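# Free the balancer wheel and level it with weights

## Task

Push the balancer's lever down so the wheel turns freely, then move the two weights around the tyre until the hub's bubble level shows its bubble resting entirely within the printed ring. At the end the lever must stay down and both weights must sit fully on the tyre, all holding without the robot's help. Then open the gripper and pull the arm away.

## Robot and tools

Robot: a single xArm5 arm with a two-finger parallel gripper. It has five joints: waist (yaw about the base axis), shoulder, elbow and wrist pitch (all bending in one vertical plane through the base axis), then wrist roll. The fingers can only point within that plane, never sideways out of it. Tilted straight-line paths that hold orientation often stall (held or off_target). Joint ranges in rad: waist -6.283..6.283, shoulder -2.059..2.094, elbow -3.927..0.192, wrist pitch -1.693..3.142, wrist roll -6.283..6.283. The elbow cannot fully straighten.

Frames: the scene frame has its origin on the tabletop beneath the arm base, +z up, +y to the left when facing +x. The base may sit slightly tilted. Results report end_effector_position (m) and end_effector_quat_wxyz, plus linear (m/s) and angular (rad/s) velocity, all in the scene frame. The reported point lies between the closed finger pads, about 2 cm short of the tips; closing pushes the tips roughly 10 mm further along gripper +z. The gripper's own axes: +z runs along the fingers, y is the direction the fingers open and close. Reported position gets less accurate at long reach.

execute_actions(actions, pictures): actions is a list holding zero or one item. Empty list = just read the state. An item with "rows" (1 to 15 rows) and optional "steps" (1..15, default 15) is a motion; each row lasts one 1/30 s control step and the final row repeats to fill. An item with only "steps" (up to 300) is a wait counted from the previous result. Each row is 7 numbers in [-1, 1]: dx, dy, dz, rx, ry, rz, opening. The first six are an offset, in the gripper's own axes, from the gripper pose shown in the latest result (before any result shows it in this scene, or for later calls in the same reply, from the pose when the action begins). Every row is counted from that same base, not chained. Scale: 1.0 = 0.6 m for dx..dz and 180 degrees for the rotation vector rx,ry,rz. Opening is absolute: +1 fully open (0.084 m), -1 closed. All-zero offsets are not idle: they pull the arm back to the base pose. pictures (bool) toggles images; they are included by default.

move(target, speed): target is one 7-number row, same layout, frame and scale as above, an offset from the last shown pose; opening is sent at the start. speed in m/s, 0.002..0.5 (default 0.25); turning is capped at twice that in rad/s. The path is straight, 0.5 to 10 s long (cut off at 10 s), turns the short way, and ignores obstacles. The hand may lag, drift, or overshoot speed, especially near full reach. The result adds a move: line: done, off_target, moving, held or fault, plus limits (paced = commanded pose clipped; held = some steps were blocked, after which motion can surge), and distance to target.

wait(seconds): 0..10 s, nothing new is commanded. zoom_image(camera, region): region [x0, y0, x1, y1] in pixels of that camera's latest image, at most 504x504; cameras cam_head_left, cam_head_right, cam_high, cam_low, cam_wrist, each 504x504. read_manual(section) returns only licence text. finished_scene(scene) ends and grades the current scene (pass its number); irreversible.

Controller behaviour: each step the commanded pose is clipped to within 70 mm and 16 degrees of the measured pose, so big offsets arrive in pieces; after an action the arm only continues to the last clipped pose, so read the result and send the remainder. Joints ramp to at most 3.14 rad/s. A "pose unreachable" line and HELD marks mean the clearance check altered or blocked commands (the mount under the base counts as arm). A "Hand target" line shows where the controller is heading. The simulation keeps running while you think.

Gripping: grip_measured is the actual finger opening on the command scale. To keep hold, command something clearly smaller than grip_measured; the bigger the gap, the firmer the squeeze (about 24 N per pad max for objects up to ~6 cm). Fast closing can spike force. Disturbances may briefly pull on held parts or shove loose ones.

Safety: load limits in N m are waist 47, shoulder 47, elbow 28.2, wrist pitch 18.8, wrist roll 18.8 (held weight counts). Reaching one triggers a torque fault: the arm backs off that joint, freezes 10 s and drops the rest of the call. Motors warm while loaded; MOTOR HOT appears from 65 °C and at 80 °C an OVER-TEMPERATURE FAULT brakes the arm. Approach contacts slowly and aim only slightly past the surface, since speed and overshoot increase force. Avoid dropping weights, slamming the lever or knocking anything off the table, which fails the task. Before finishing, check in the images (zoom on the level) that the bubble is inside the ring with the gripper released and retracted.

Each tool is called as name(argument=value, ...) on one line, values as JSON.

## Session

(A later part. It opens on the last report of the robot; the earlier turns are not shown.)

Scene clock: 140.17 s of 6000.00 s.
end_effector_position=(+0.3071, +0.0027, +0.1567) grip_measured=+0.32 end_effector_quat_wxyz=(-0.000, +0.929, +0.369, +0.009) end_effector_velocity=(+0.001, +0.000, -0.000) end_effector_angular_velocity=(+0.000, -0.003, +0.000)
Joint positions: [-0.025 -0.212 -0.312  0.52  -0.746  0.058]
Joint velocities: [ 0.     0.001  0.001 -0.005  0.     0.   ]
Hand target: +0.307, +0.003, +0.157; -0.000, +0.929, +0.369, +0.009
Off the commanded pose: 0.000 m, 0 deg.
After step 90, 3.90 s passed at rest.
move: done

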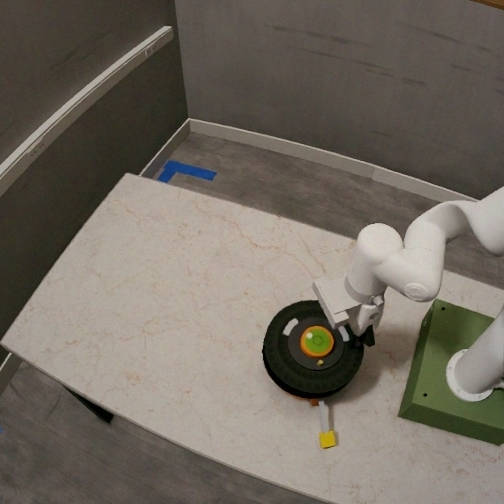

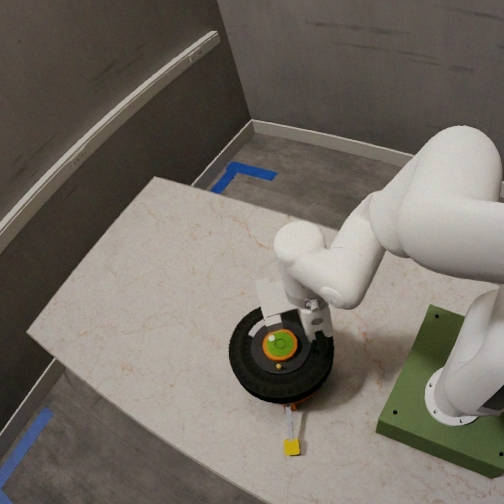

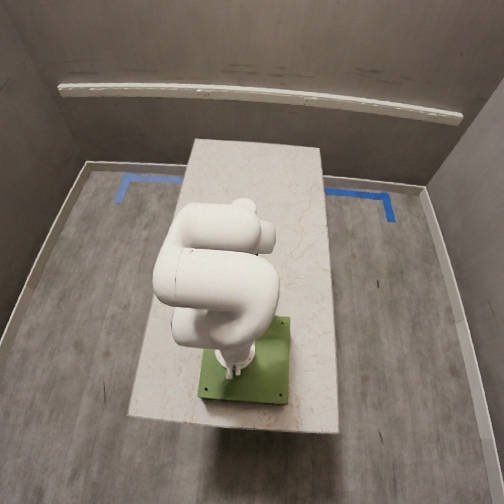

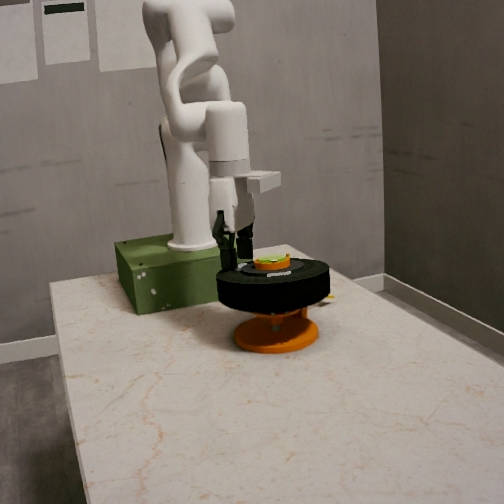

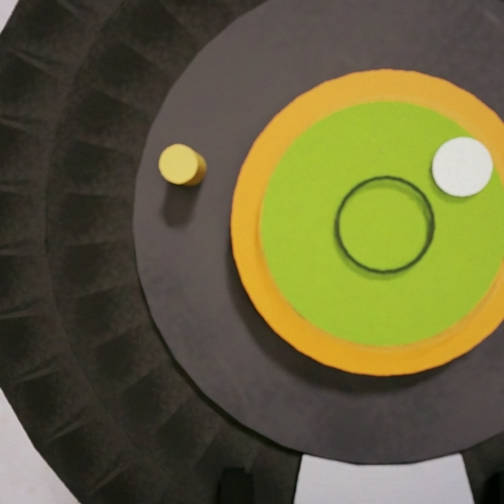

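move(target=[0, 0, 0.01, 0, 0, 0, 0.333], speed=0.015)

zoom_image(camera="cam_low", region=[200, 225, 290, 295])

Scene clock: 145.03 s of 6000.00 s.
end_effector_position=(+0.3072, +0.0027, +0.1507) grip_measured=+0.32 end_effector_quat_wxyz=(-0.000, +0.929, +0.369, +0.009) end_effector_velocity=(+0.001, -0.000, +0.000) end_effector_angular_velocity=(+0.000, -0.004, -0.000)
Joint positions: [-0.025 -0.189 -0.309  0.495 -0.746  0.058]
Joint velocities: [-0.     0.002 -0.002 -0.004 -0.    -0.   ]
Hand target: +0.307, +0.003, +0.151; -0.000, +0.929, +0.369, +0.009
Off the commanded pose: 0.000 m, 0 deg.
After step 90, 1.17 s passed at rest.
move: done

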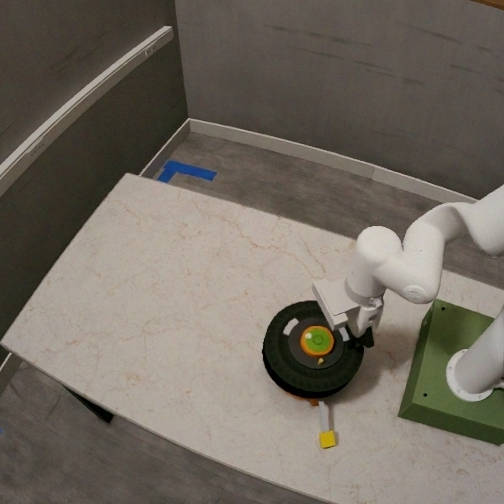

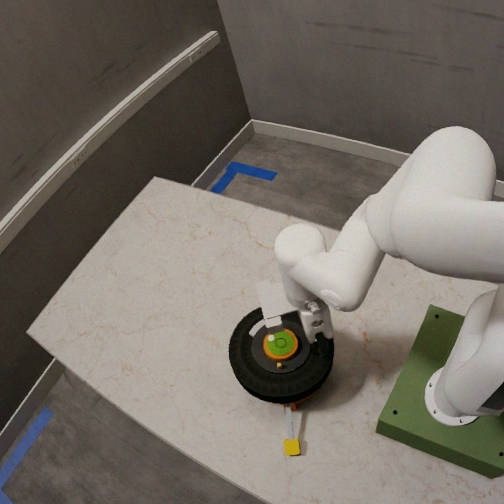

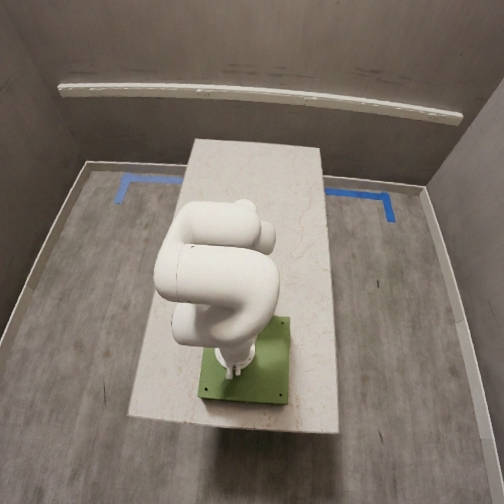

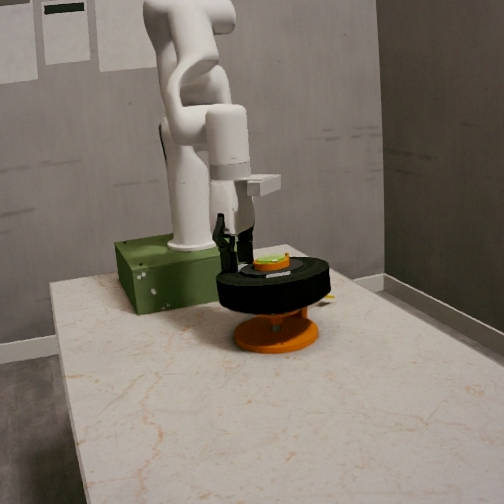

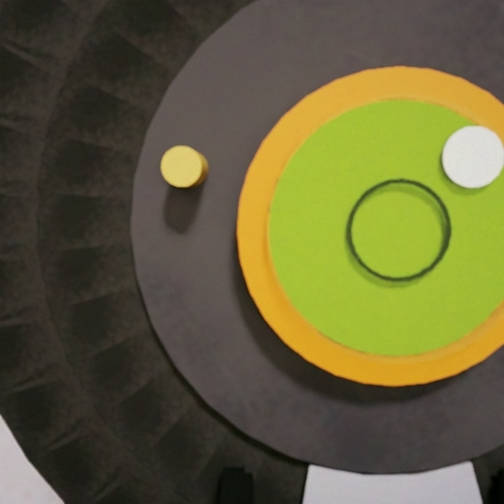

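Region (200, 225, 290, 295) of cam_low's 504x504 image, scaled by 5.600, with more detail than that image has.

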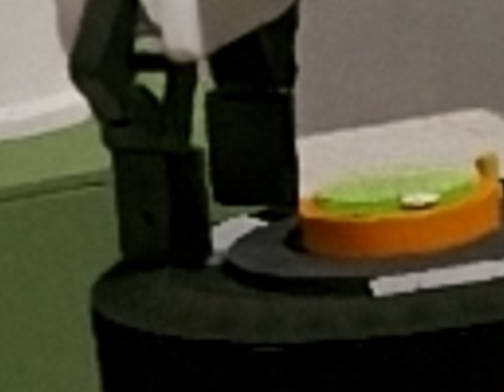

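move(target=[0, -0.002, 0.007, 0, 0, 0, 0.3], speed=0.01)

zoom_image(camera="cam_low", region=[200, 225, 290, 295])

Scene clock: 148.73 s of 6000.00 s.
end_effector_position=(+0.3072, +0.0033, +0.1474) grip_measured=+0.30 end_effector_quat_wxyz=(+0.000, +0.930, +0.368, +0.010) end_effector_velocity=(-0.001, +0.000, -0.002) end_effector_angular_velocity=(-0.000, +0.001, +0.001)
Joint positions: [-0.024 -0.177 -0.306  0.478 -0.743  0.057]
Joint velocities: [ 0.002  0.004  0.003 -0.006  0.001  0.   ]
Hand target: +0.306, +0.004, +0.147; -0.000, +0.929, +0.369, +0.009
Off the commanded pose: 0.001 m, 0 deg.
move: done

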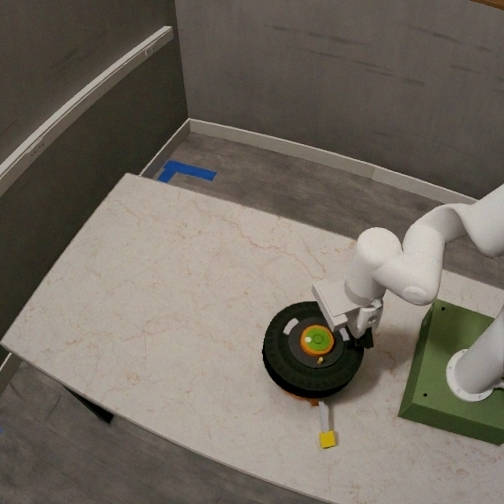

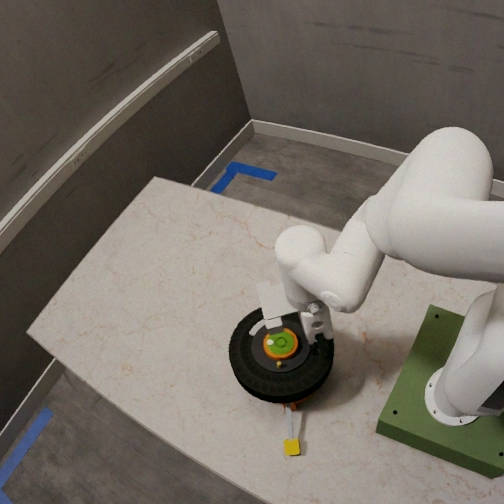

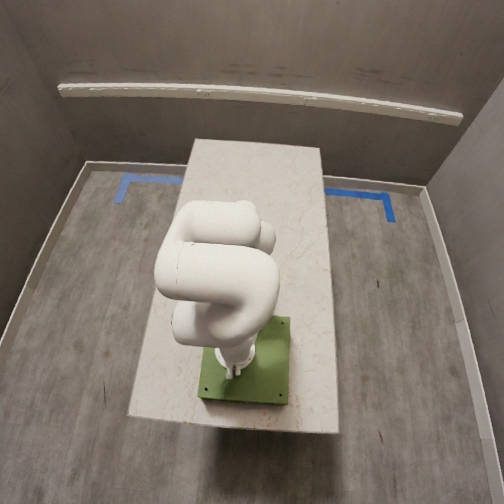

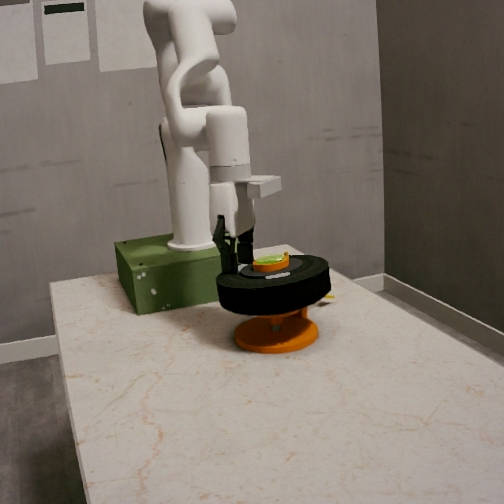

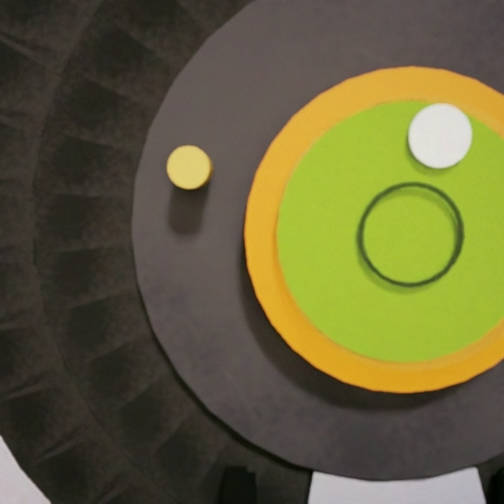

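Region (200, 225, 290, 295) of cam_low's 504x504 image, scaled by 5.600, with more detail than that image has.

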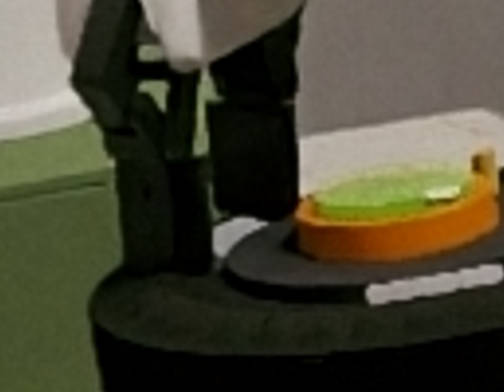

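move(target=[0, 0.003, -0.002, 0, 0, 0, -0.35], speed=0.01)

zoom_image(camera="cam_low", region=[200, 225, 290, 295])

Scene clock: 152.03 s of 6000.00 s.
end_effector_position=(+0.3088, +0.0019, +0.1487) grip_measured=-0.07 end_effector_quat_wxyz=(+0.000, +0.930, +0.368, +0.011) end_effector_velocity=(-0.001, +0.001, +0.000) end_effector_angular_velocity=(-0.000, +0.003, +0.004)
Joint positions: [-0.028 -0.177 -0.311  0.482 -0.747  0.041]
Joint velocities: [ 0.002 -0.002  0.001  0.005 -0.002 -0.001]
Hand target: +0.308, +0.002, +0.149; +0.000, +0.930, +0.368, +0.010
Off the commanded pose: 0.000 m, 0 deg.
move: done

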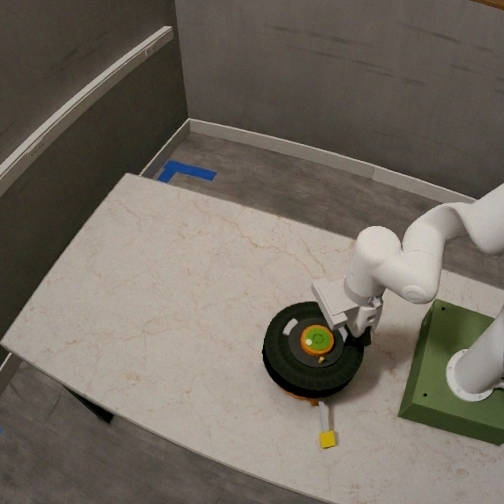

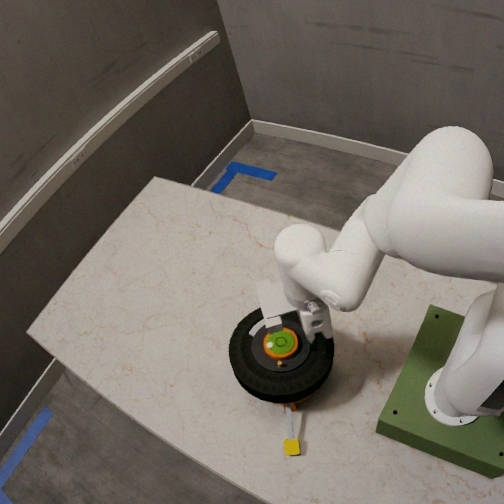

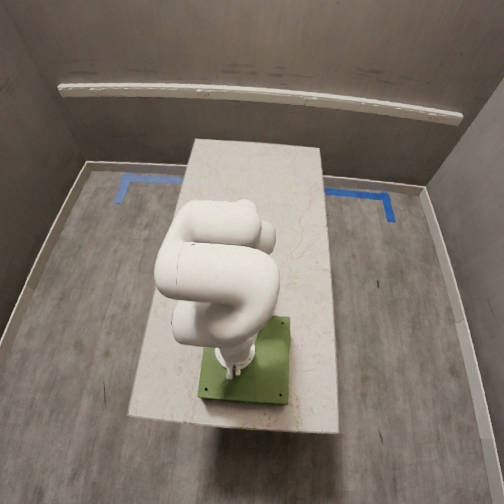

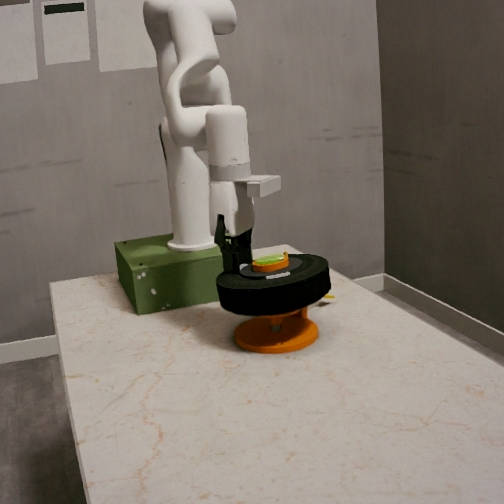

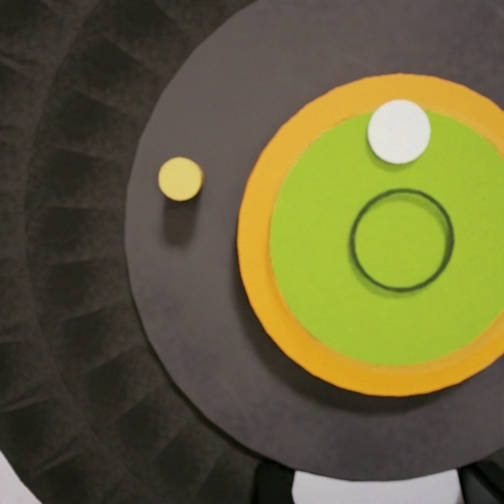

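Region (200, 225, 290, 295) of cam_low's 504x504 image, scaled by 5.600, with more detail than that image has.

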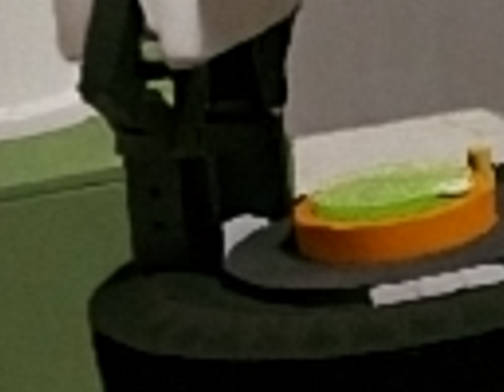

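Gripped. Lift and observe.

move(target=[0, 0, -0.12, 0, 0, 0, -0.35], speed=0.06)

wait(seconds=3)

Scene clock: 157.07 s of 6000.00 s.
end_effector_position=(+0.3071, +0.0014, +0.2205) grip_measured=-0.09 end_effector_quat_wxyz=(+0.000, +0.930, +0.368, +0.010) end_effector_velocity=(-0.000, -0.000, +0.001) end_effector_angular_velocity=(-0.000, +0.001, -0.000)
Joint positions: [-0.028 -0.418 -0.371  0.782 -0.747  0.04 ]
Joint velocities: [-0.    -0.002 -0.001  0.004 -0.    -0.   ]
Hand target: +0.307, +0.001, +0.221; +0.000, +0.930, +0.368, +0.011
Off the commanded pose: 0.000 m, 0 deg.
After step 90, 0.50 s passed at rest.
move: done

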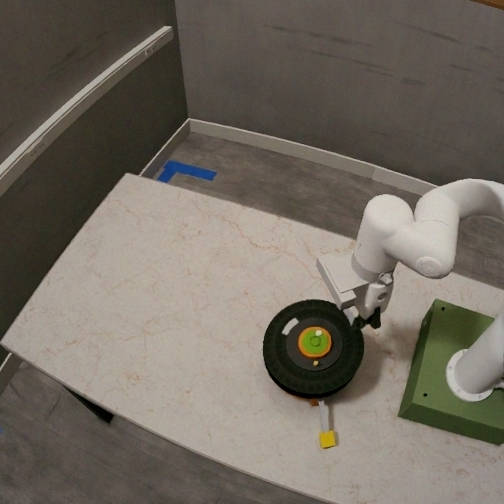

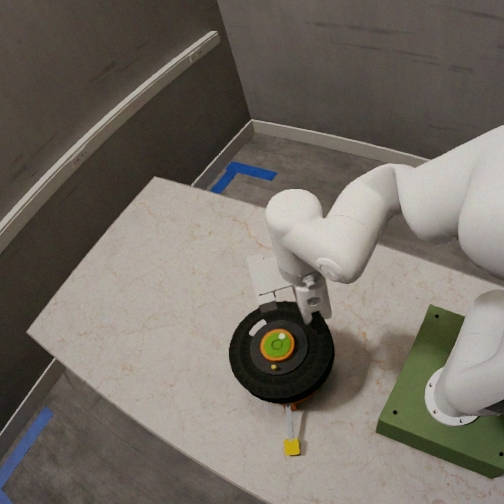

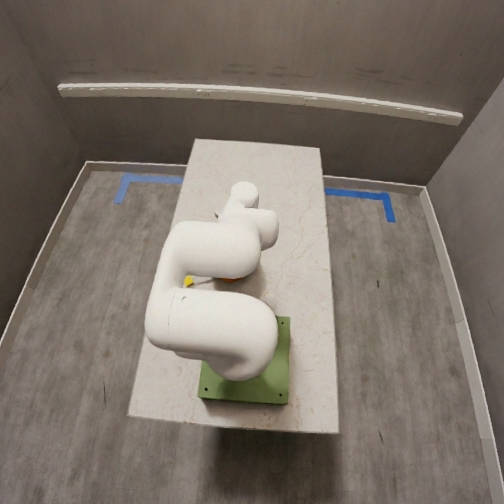

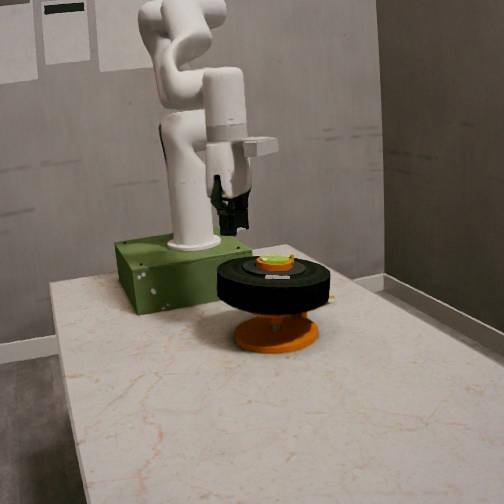

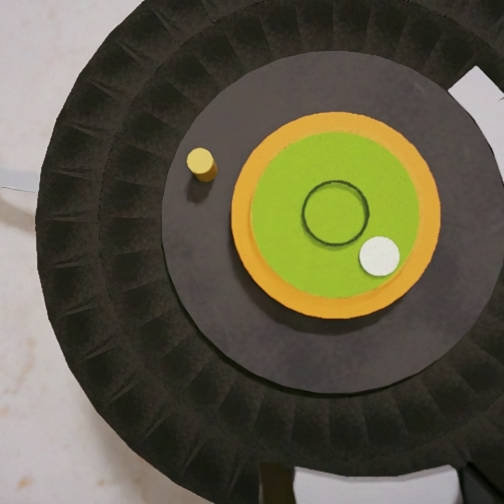

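Scene clock: 160.07 s of 6000.00 s.
end_effector_position=(+0.3073, +0.0014, +0.2208) grip_measured=-0.09 end_effector_quat_wxyz=(+0.000, +0.930, +0.368, +0.011) end_effector_velocity=(+0.000, -0.000, +0.000) end_effector_angular_velocity=(+0.000, -0.001, -0.000)
Joint positions: [-0.028 -0.418 -0.371  0.783 -0.747  0.04 ]
Joint velocities: [-0.    -0.001  0.    -0.     0.     0.   ]
Hand target: +0.307, +0.001, +0.221; +0.000, +0.930, +0.368, +0.011
Off the commanded pose: 0.000 m, 0 deg.
Steps of this call (steps 1 to 90: nothing new was sent). Readings (end_effector_position):
1: (+0.3071, +0.0014, +0.2205)
2: (+0.3072, +0.0014, +0.2206)
4: (+0.3072, +0.0014, +0.2206)
8: (+0.3073, +0.0014, +0.2207)
90: the state above

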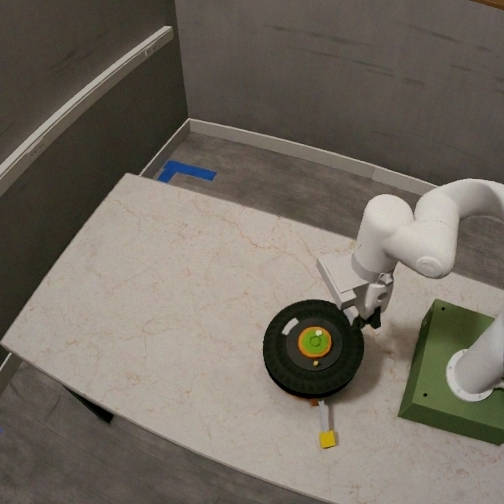

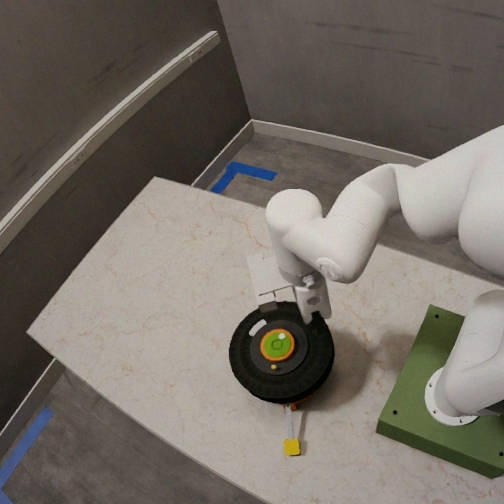

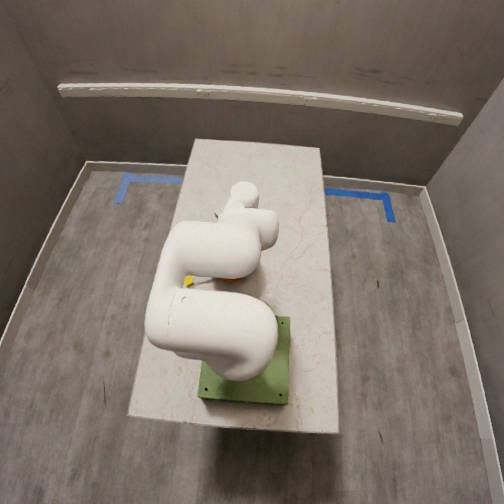

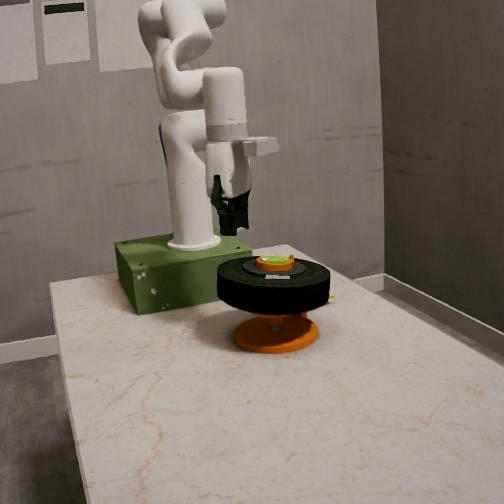

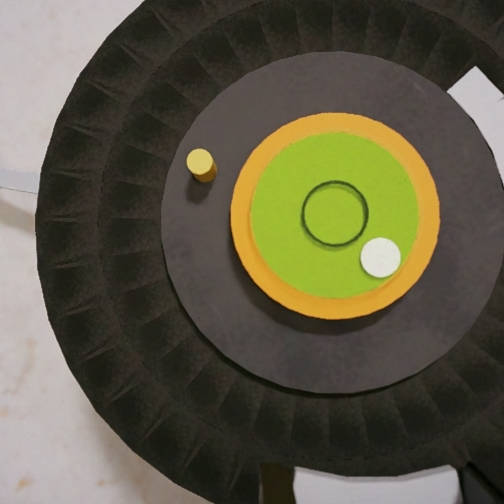

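move(target=[0.034, 0.0847, 0.08, 0, 0, -0.25, -0.35], speed=0.15)

Scene clock: 187.87 s of 6000.00 s.
end_effector_position=(+0.3580, -0.0213, +0.1736) grip_measured=-0.09 end_effector_quat_wxyz=(+0.005, +0.718, +0.696, +0.009) end_effector_velocity=(+0.001, -0.000, -0.000) end_effector_angular_velocity=(-0.000, +0.000, +0.006)
Joint positions: [-0.093 -0.096 -0.497  0.587 -1.597  0.04 ]
Joint velocities: [-0.     0.003 -0.002 -0.    -0.006 -0.   ]
Hand target: +0.358, -0.021, +0.174; +0.005, +0.718, +0.696, +0.009
Off the commanded pose: 0.000 m, 0 deg.
After step 90, 21.83 s passed at rest.
move: done

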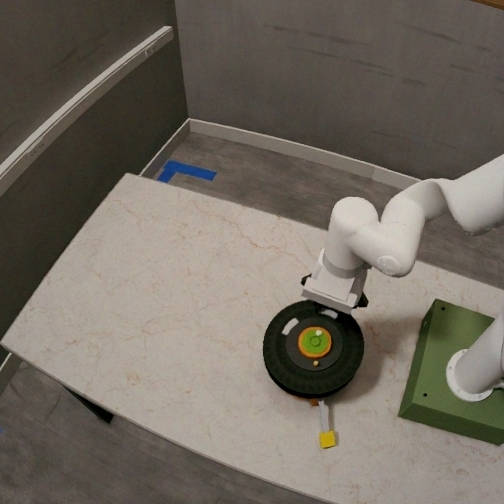

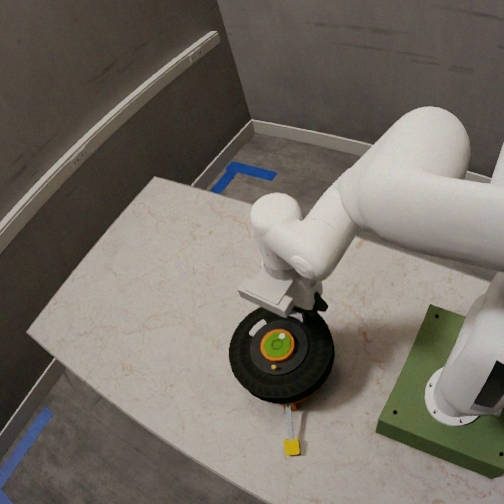

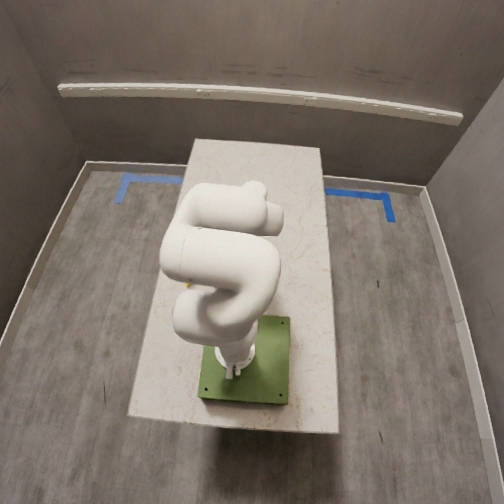

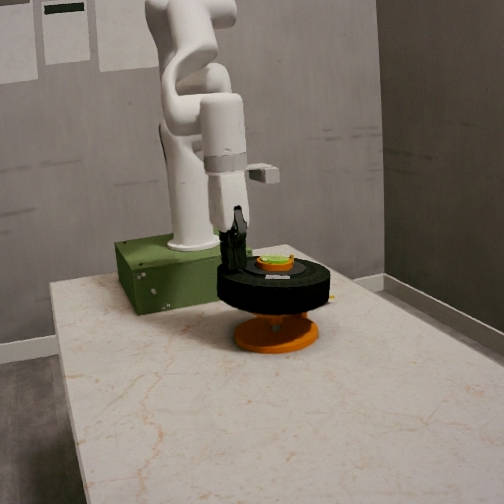

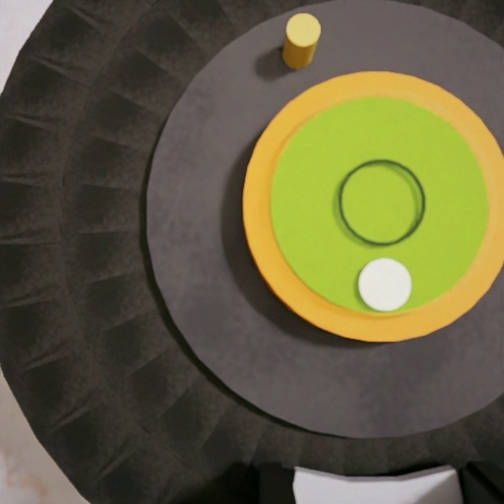

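move(target=[0.0017, 0, 0.026, 0, 0, 0, -0.35], speed=0.015)

Scene clock: 190.47 s of 6000.00 s.
end_effector_position=(+0.3583, -0.0201, +0.1581) grip_measured=-0.09 end_effector_quat_wxyz=(+0.005, +0.718, +0.696, +0.009) end_effector_velocity=(+0.001, -0.000, +0.000) end_effector_angular_velocity=(-0.000, -0.004, +0.000)
Joint positions: [-0.09  -0.048 -0.49   0.531 -1.594  0.04 ]
Joint velocities: [ 0.     0.002 -0.001 -0.005 -0.     0.   ]
Hand target: +0.358, -0.020, +0.158; +0.005, +0.718, +0.696, +0.009
Off the commanded pose: 0.000 m, 0 deg.
move: done

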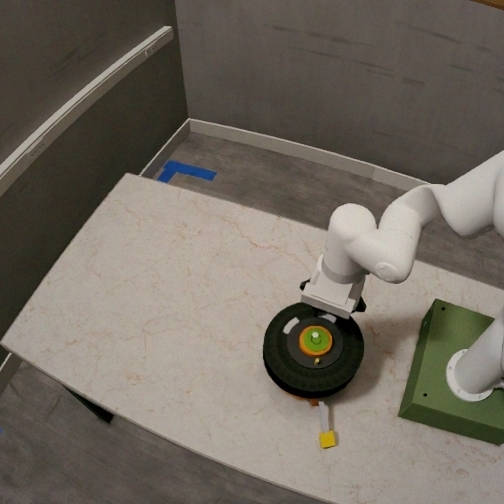

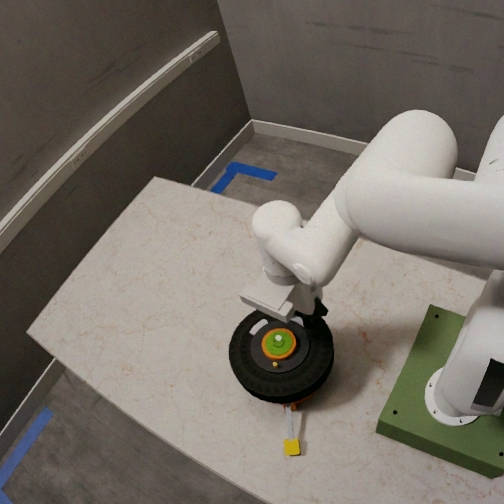

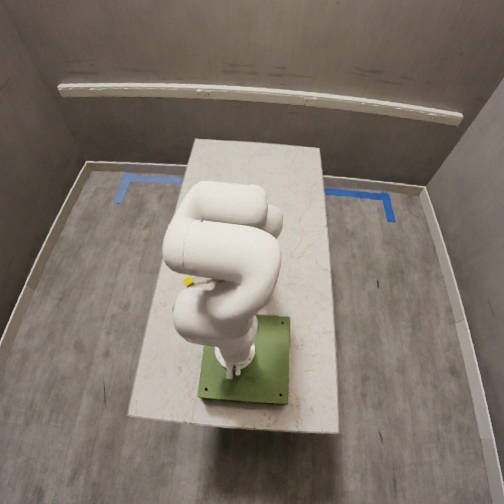

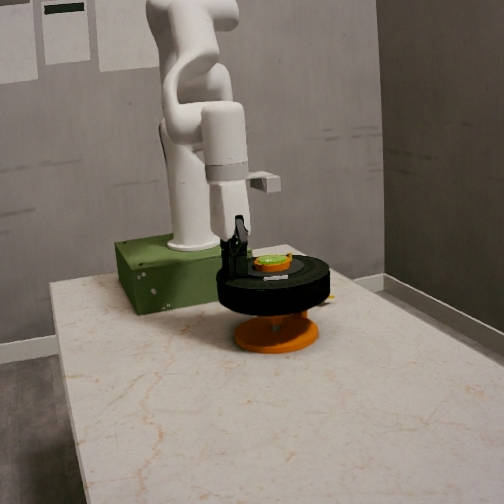

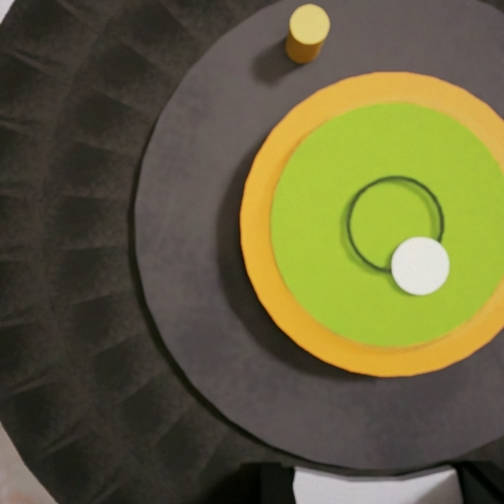

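move(target=[-0.001, 0, 0.003, 0, 0, 0, -0.35], speed=0.01)

move(target=[0, 0, 0, 0, 0, 0, 0.3], speed=0.02)

move(target=[0, 0, -0.11, 0, 0, 0, 0.3], speed=0.08)

Scene clock: 193.90 s of 6000.00 s.
end_effector_position=(+0.3583, -0.0207, +0.1563) grip_measured=-0.09 end_effector_quat_wxyz=(+0.005, +0.718, +0.696, +0.009) end_effector_velocity=(+0.000, -0.000, +0.000) end_effector_angular_velocity=(-0.000, -0.001, -0.001)
Joint positions: [-0.092 -0.042 -0.489  0.525 -1.596  0.04 ]
Joint velocities: [-0.001  0.001 -0.001 -0.001 -0.    -0.   ]
Hand target: +0.358, -0.021, +0.156; +0.005, +0.718, +0.696, +0.009
Off the commanded pose: 0.000 m, 0 deg.
move: done

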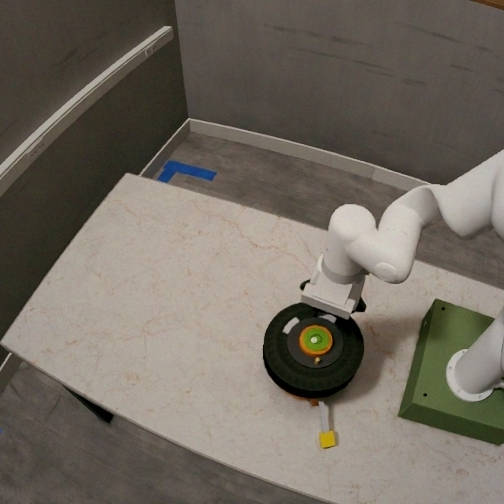

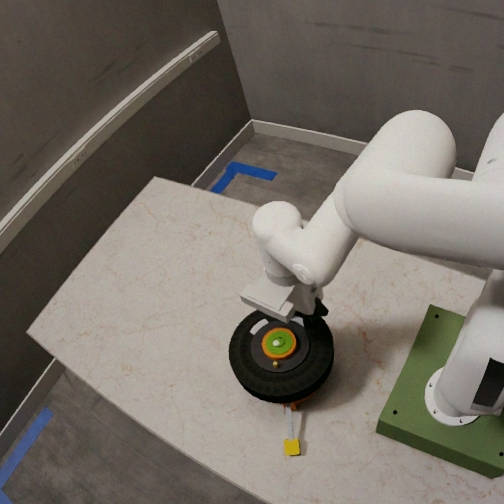

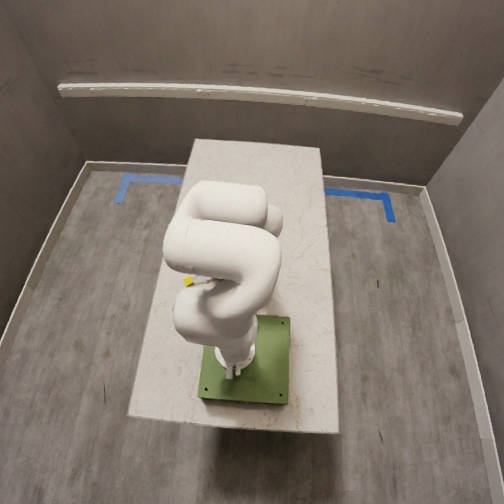

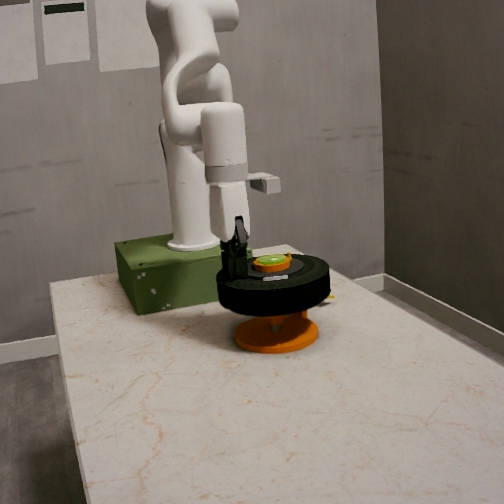

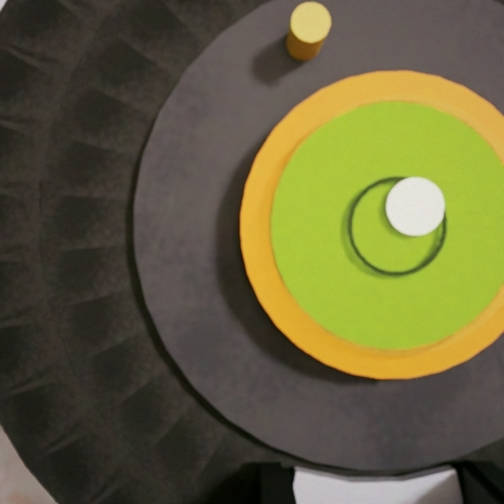

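Scene clock: 194.40 s of 6000.00 s.
end_effector_position=(+0.3583, -0.0207, +0.1563) grip_measured=+0.29 end_effector_quat_wxyz=(+0.005, +0.718, +0.696, +0.009) end_effector_velocity=(-0.000, +0.000, -0.000) end_effector_angular_velocity=(+0.000, +0.001, -0.000)
Joint positions: [-0.092 -0.042 -0.489  0.525 -1.596  0.056]
Joint velocities: [-0.     0.001  0.     0.     0.     0.   ]
Hand target: +0.358, -0.021, +0.156; +0.005, +0.718, +0.696, +0.009
Off the commanded pose: 0.000 m, 0 deg.
move: done

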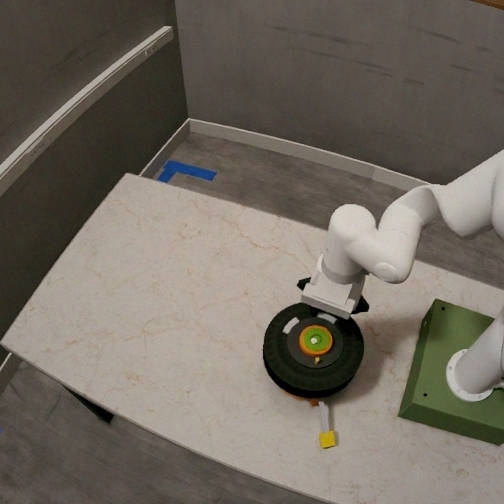

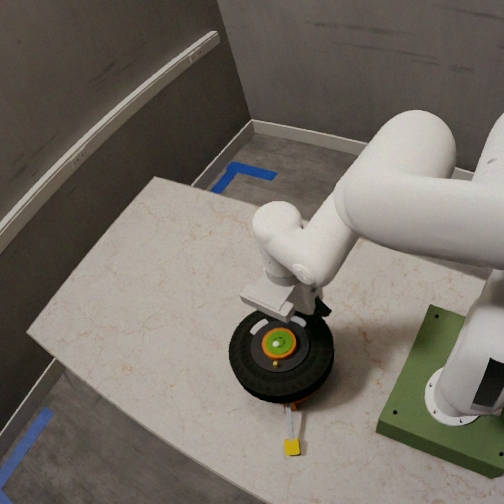

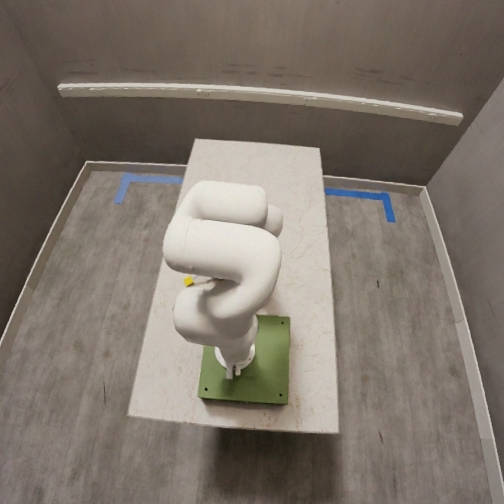

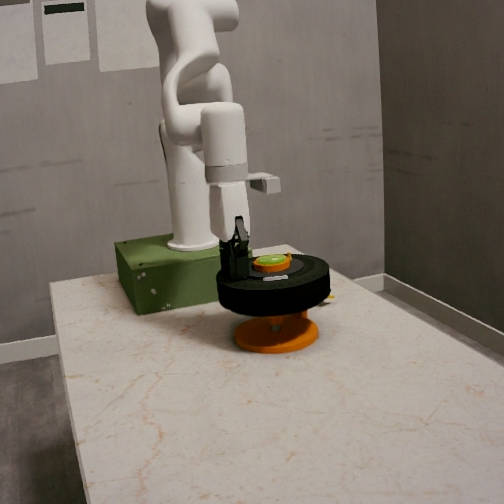

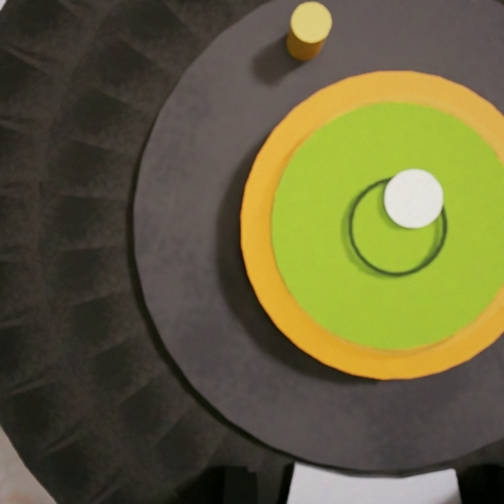

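Scene clock: 195.57 s of 6000.00 s.
end_effector_position=(+0.3567, -0.0211, +0.2220) grip_measured=+0.29 end_effector_quat_wxyz=(+0.004, +0.718, +0.696, +0.009) end_effector_velocity=(+0.001, +0.000, +0.002) end_effector_angular_velocity=(-0.000, -0.002, +0.001)
Joint positions: [-0.092 -0.228 -0.539  0.76  -1.596  0.056]
Joint velocities: [ 0.    -0.002 -0.002  0.003 -0.     0.   ]
Hand target: +0.357, -0.021, +0.222; +0.005, +0.718, +0.696, +0.009
Off the commanded pose: 0.000 m, 0 deg.
move: done

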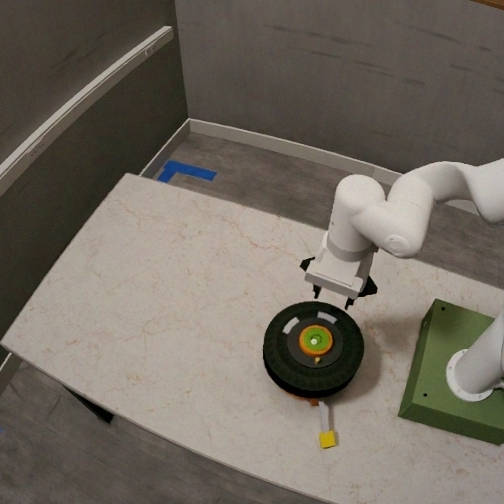

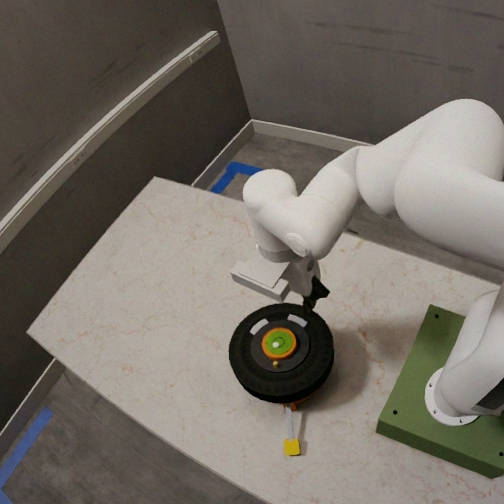

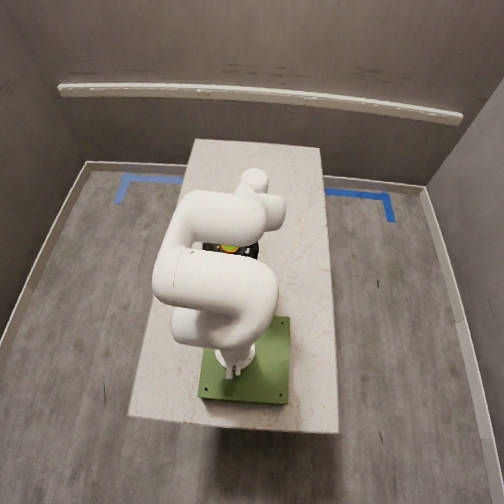

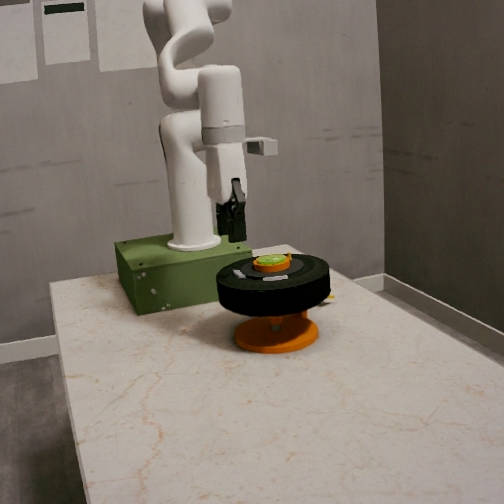

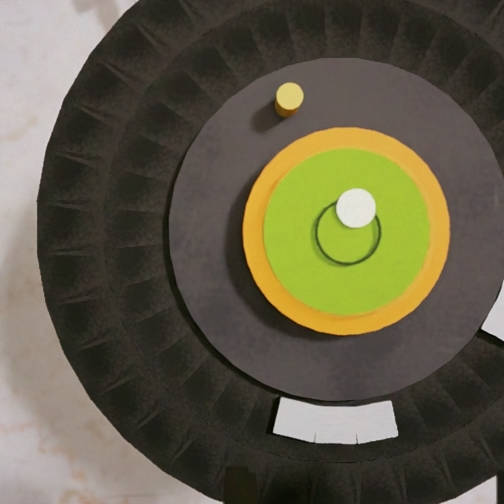

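move(target=[0.0817, 0.1163, 0.078, 0, 0, -0.406, 0.3], speed=0.3)

Scene clock: 204.43 s of 6000.00 s.
end_effector_position=(+0.4289, +0.0260, +0.1769) grip_measured=+0.29 end_effector_quat_wxyz=(+0.009, +0.163, +0.987, +0.005) end_effector_velocity=(-0.000, +0.000, -0.001) end_effector_angular_velocity=(-0.000, +0.000, +0.005)
Joint positions: [ 0.026  0.112 -0.758  0.64  -2.752  0.056]
Joint velocities: [ 0.001  0.001  0.    -0.001 -0.005  0.   ]
Hand target: +0.429, +0.026, +0.177; +0.009, +0.163, +0.987, +0.005
Off the commanded pose: 0.000 m, 0 deg.
After step 90, 3.30 s passed at rest.
move: done

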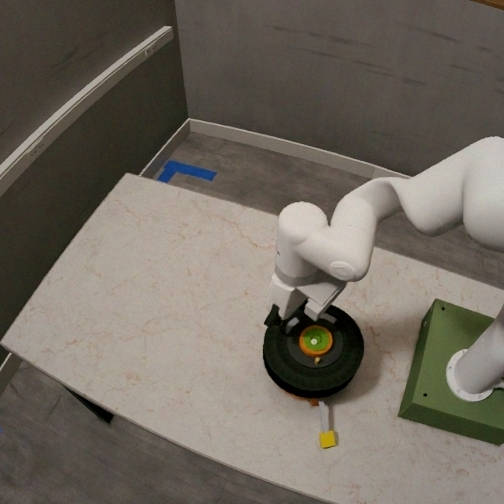

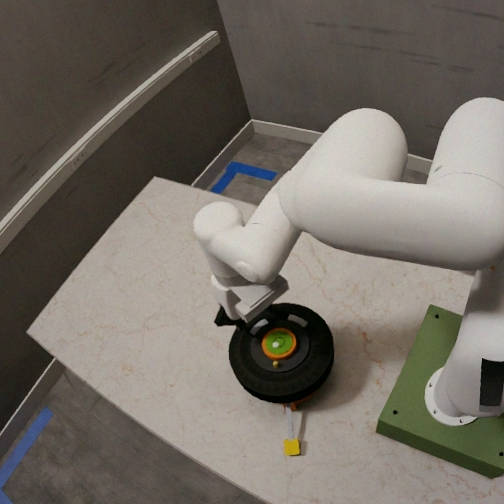

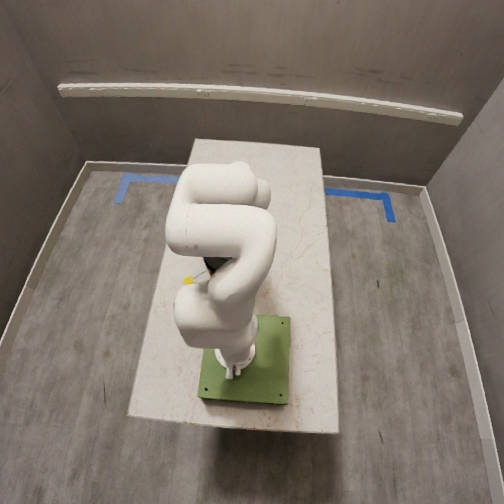

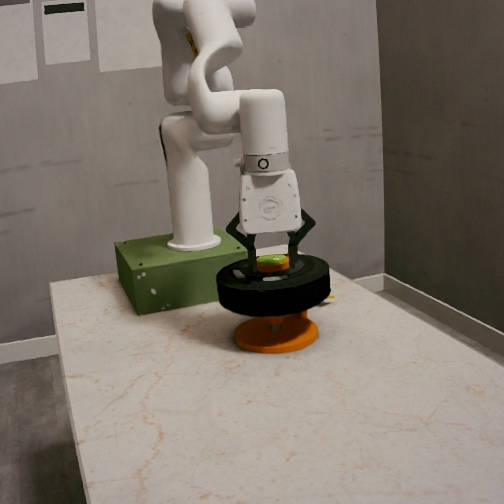

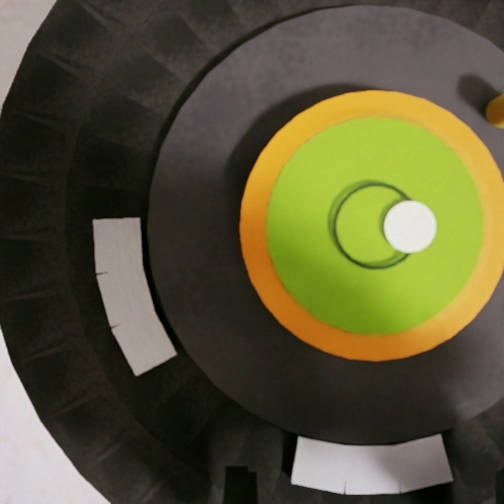

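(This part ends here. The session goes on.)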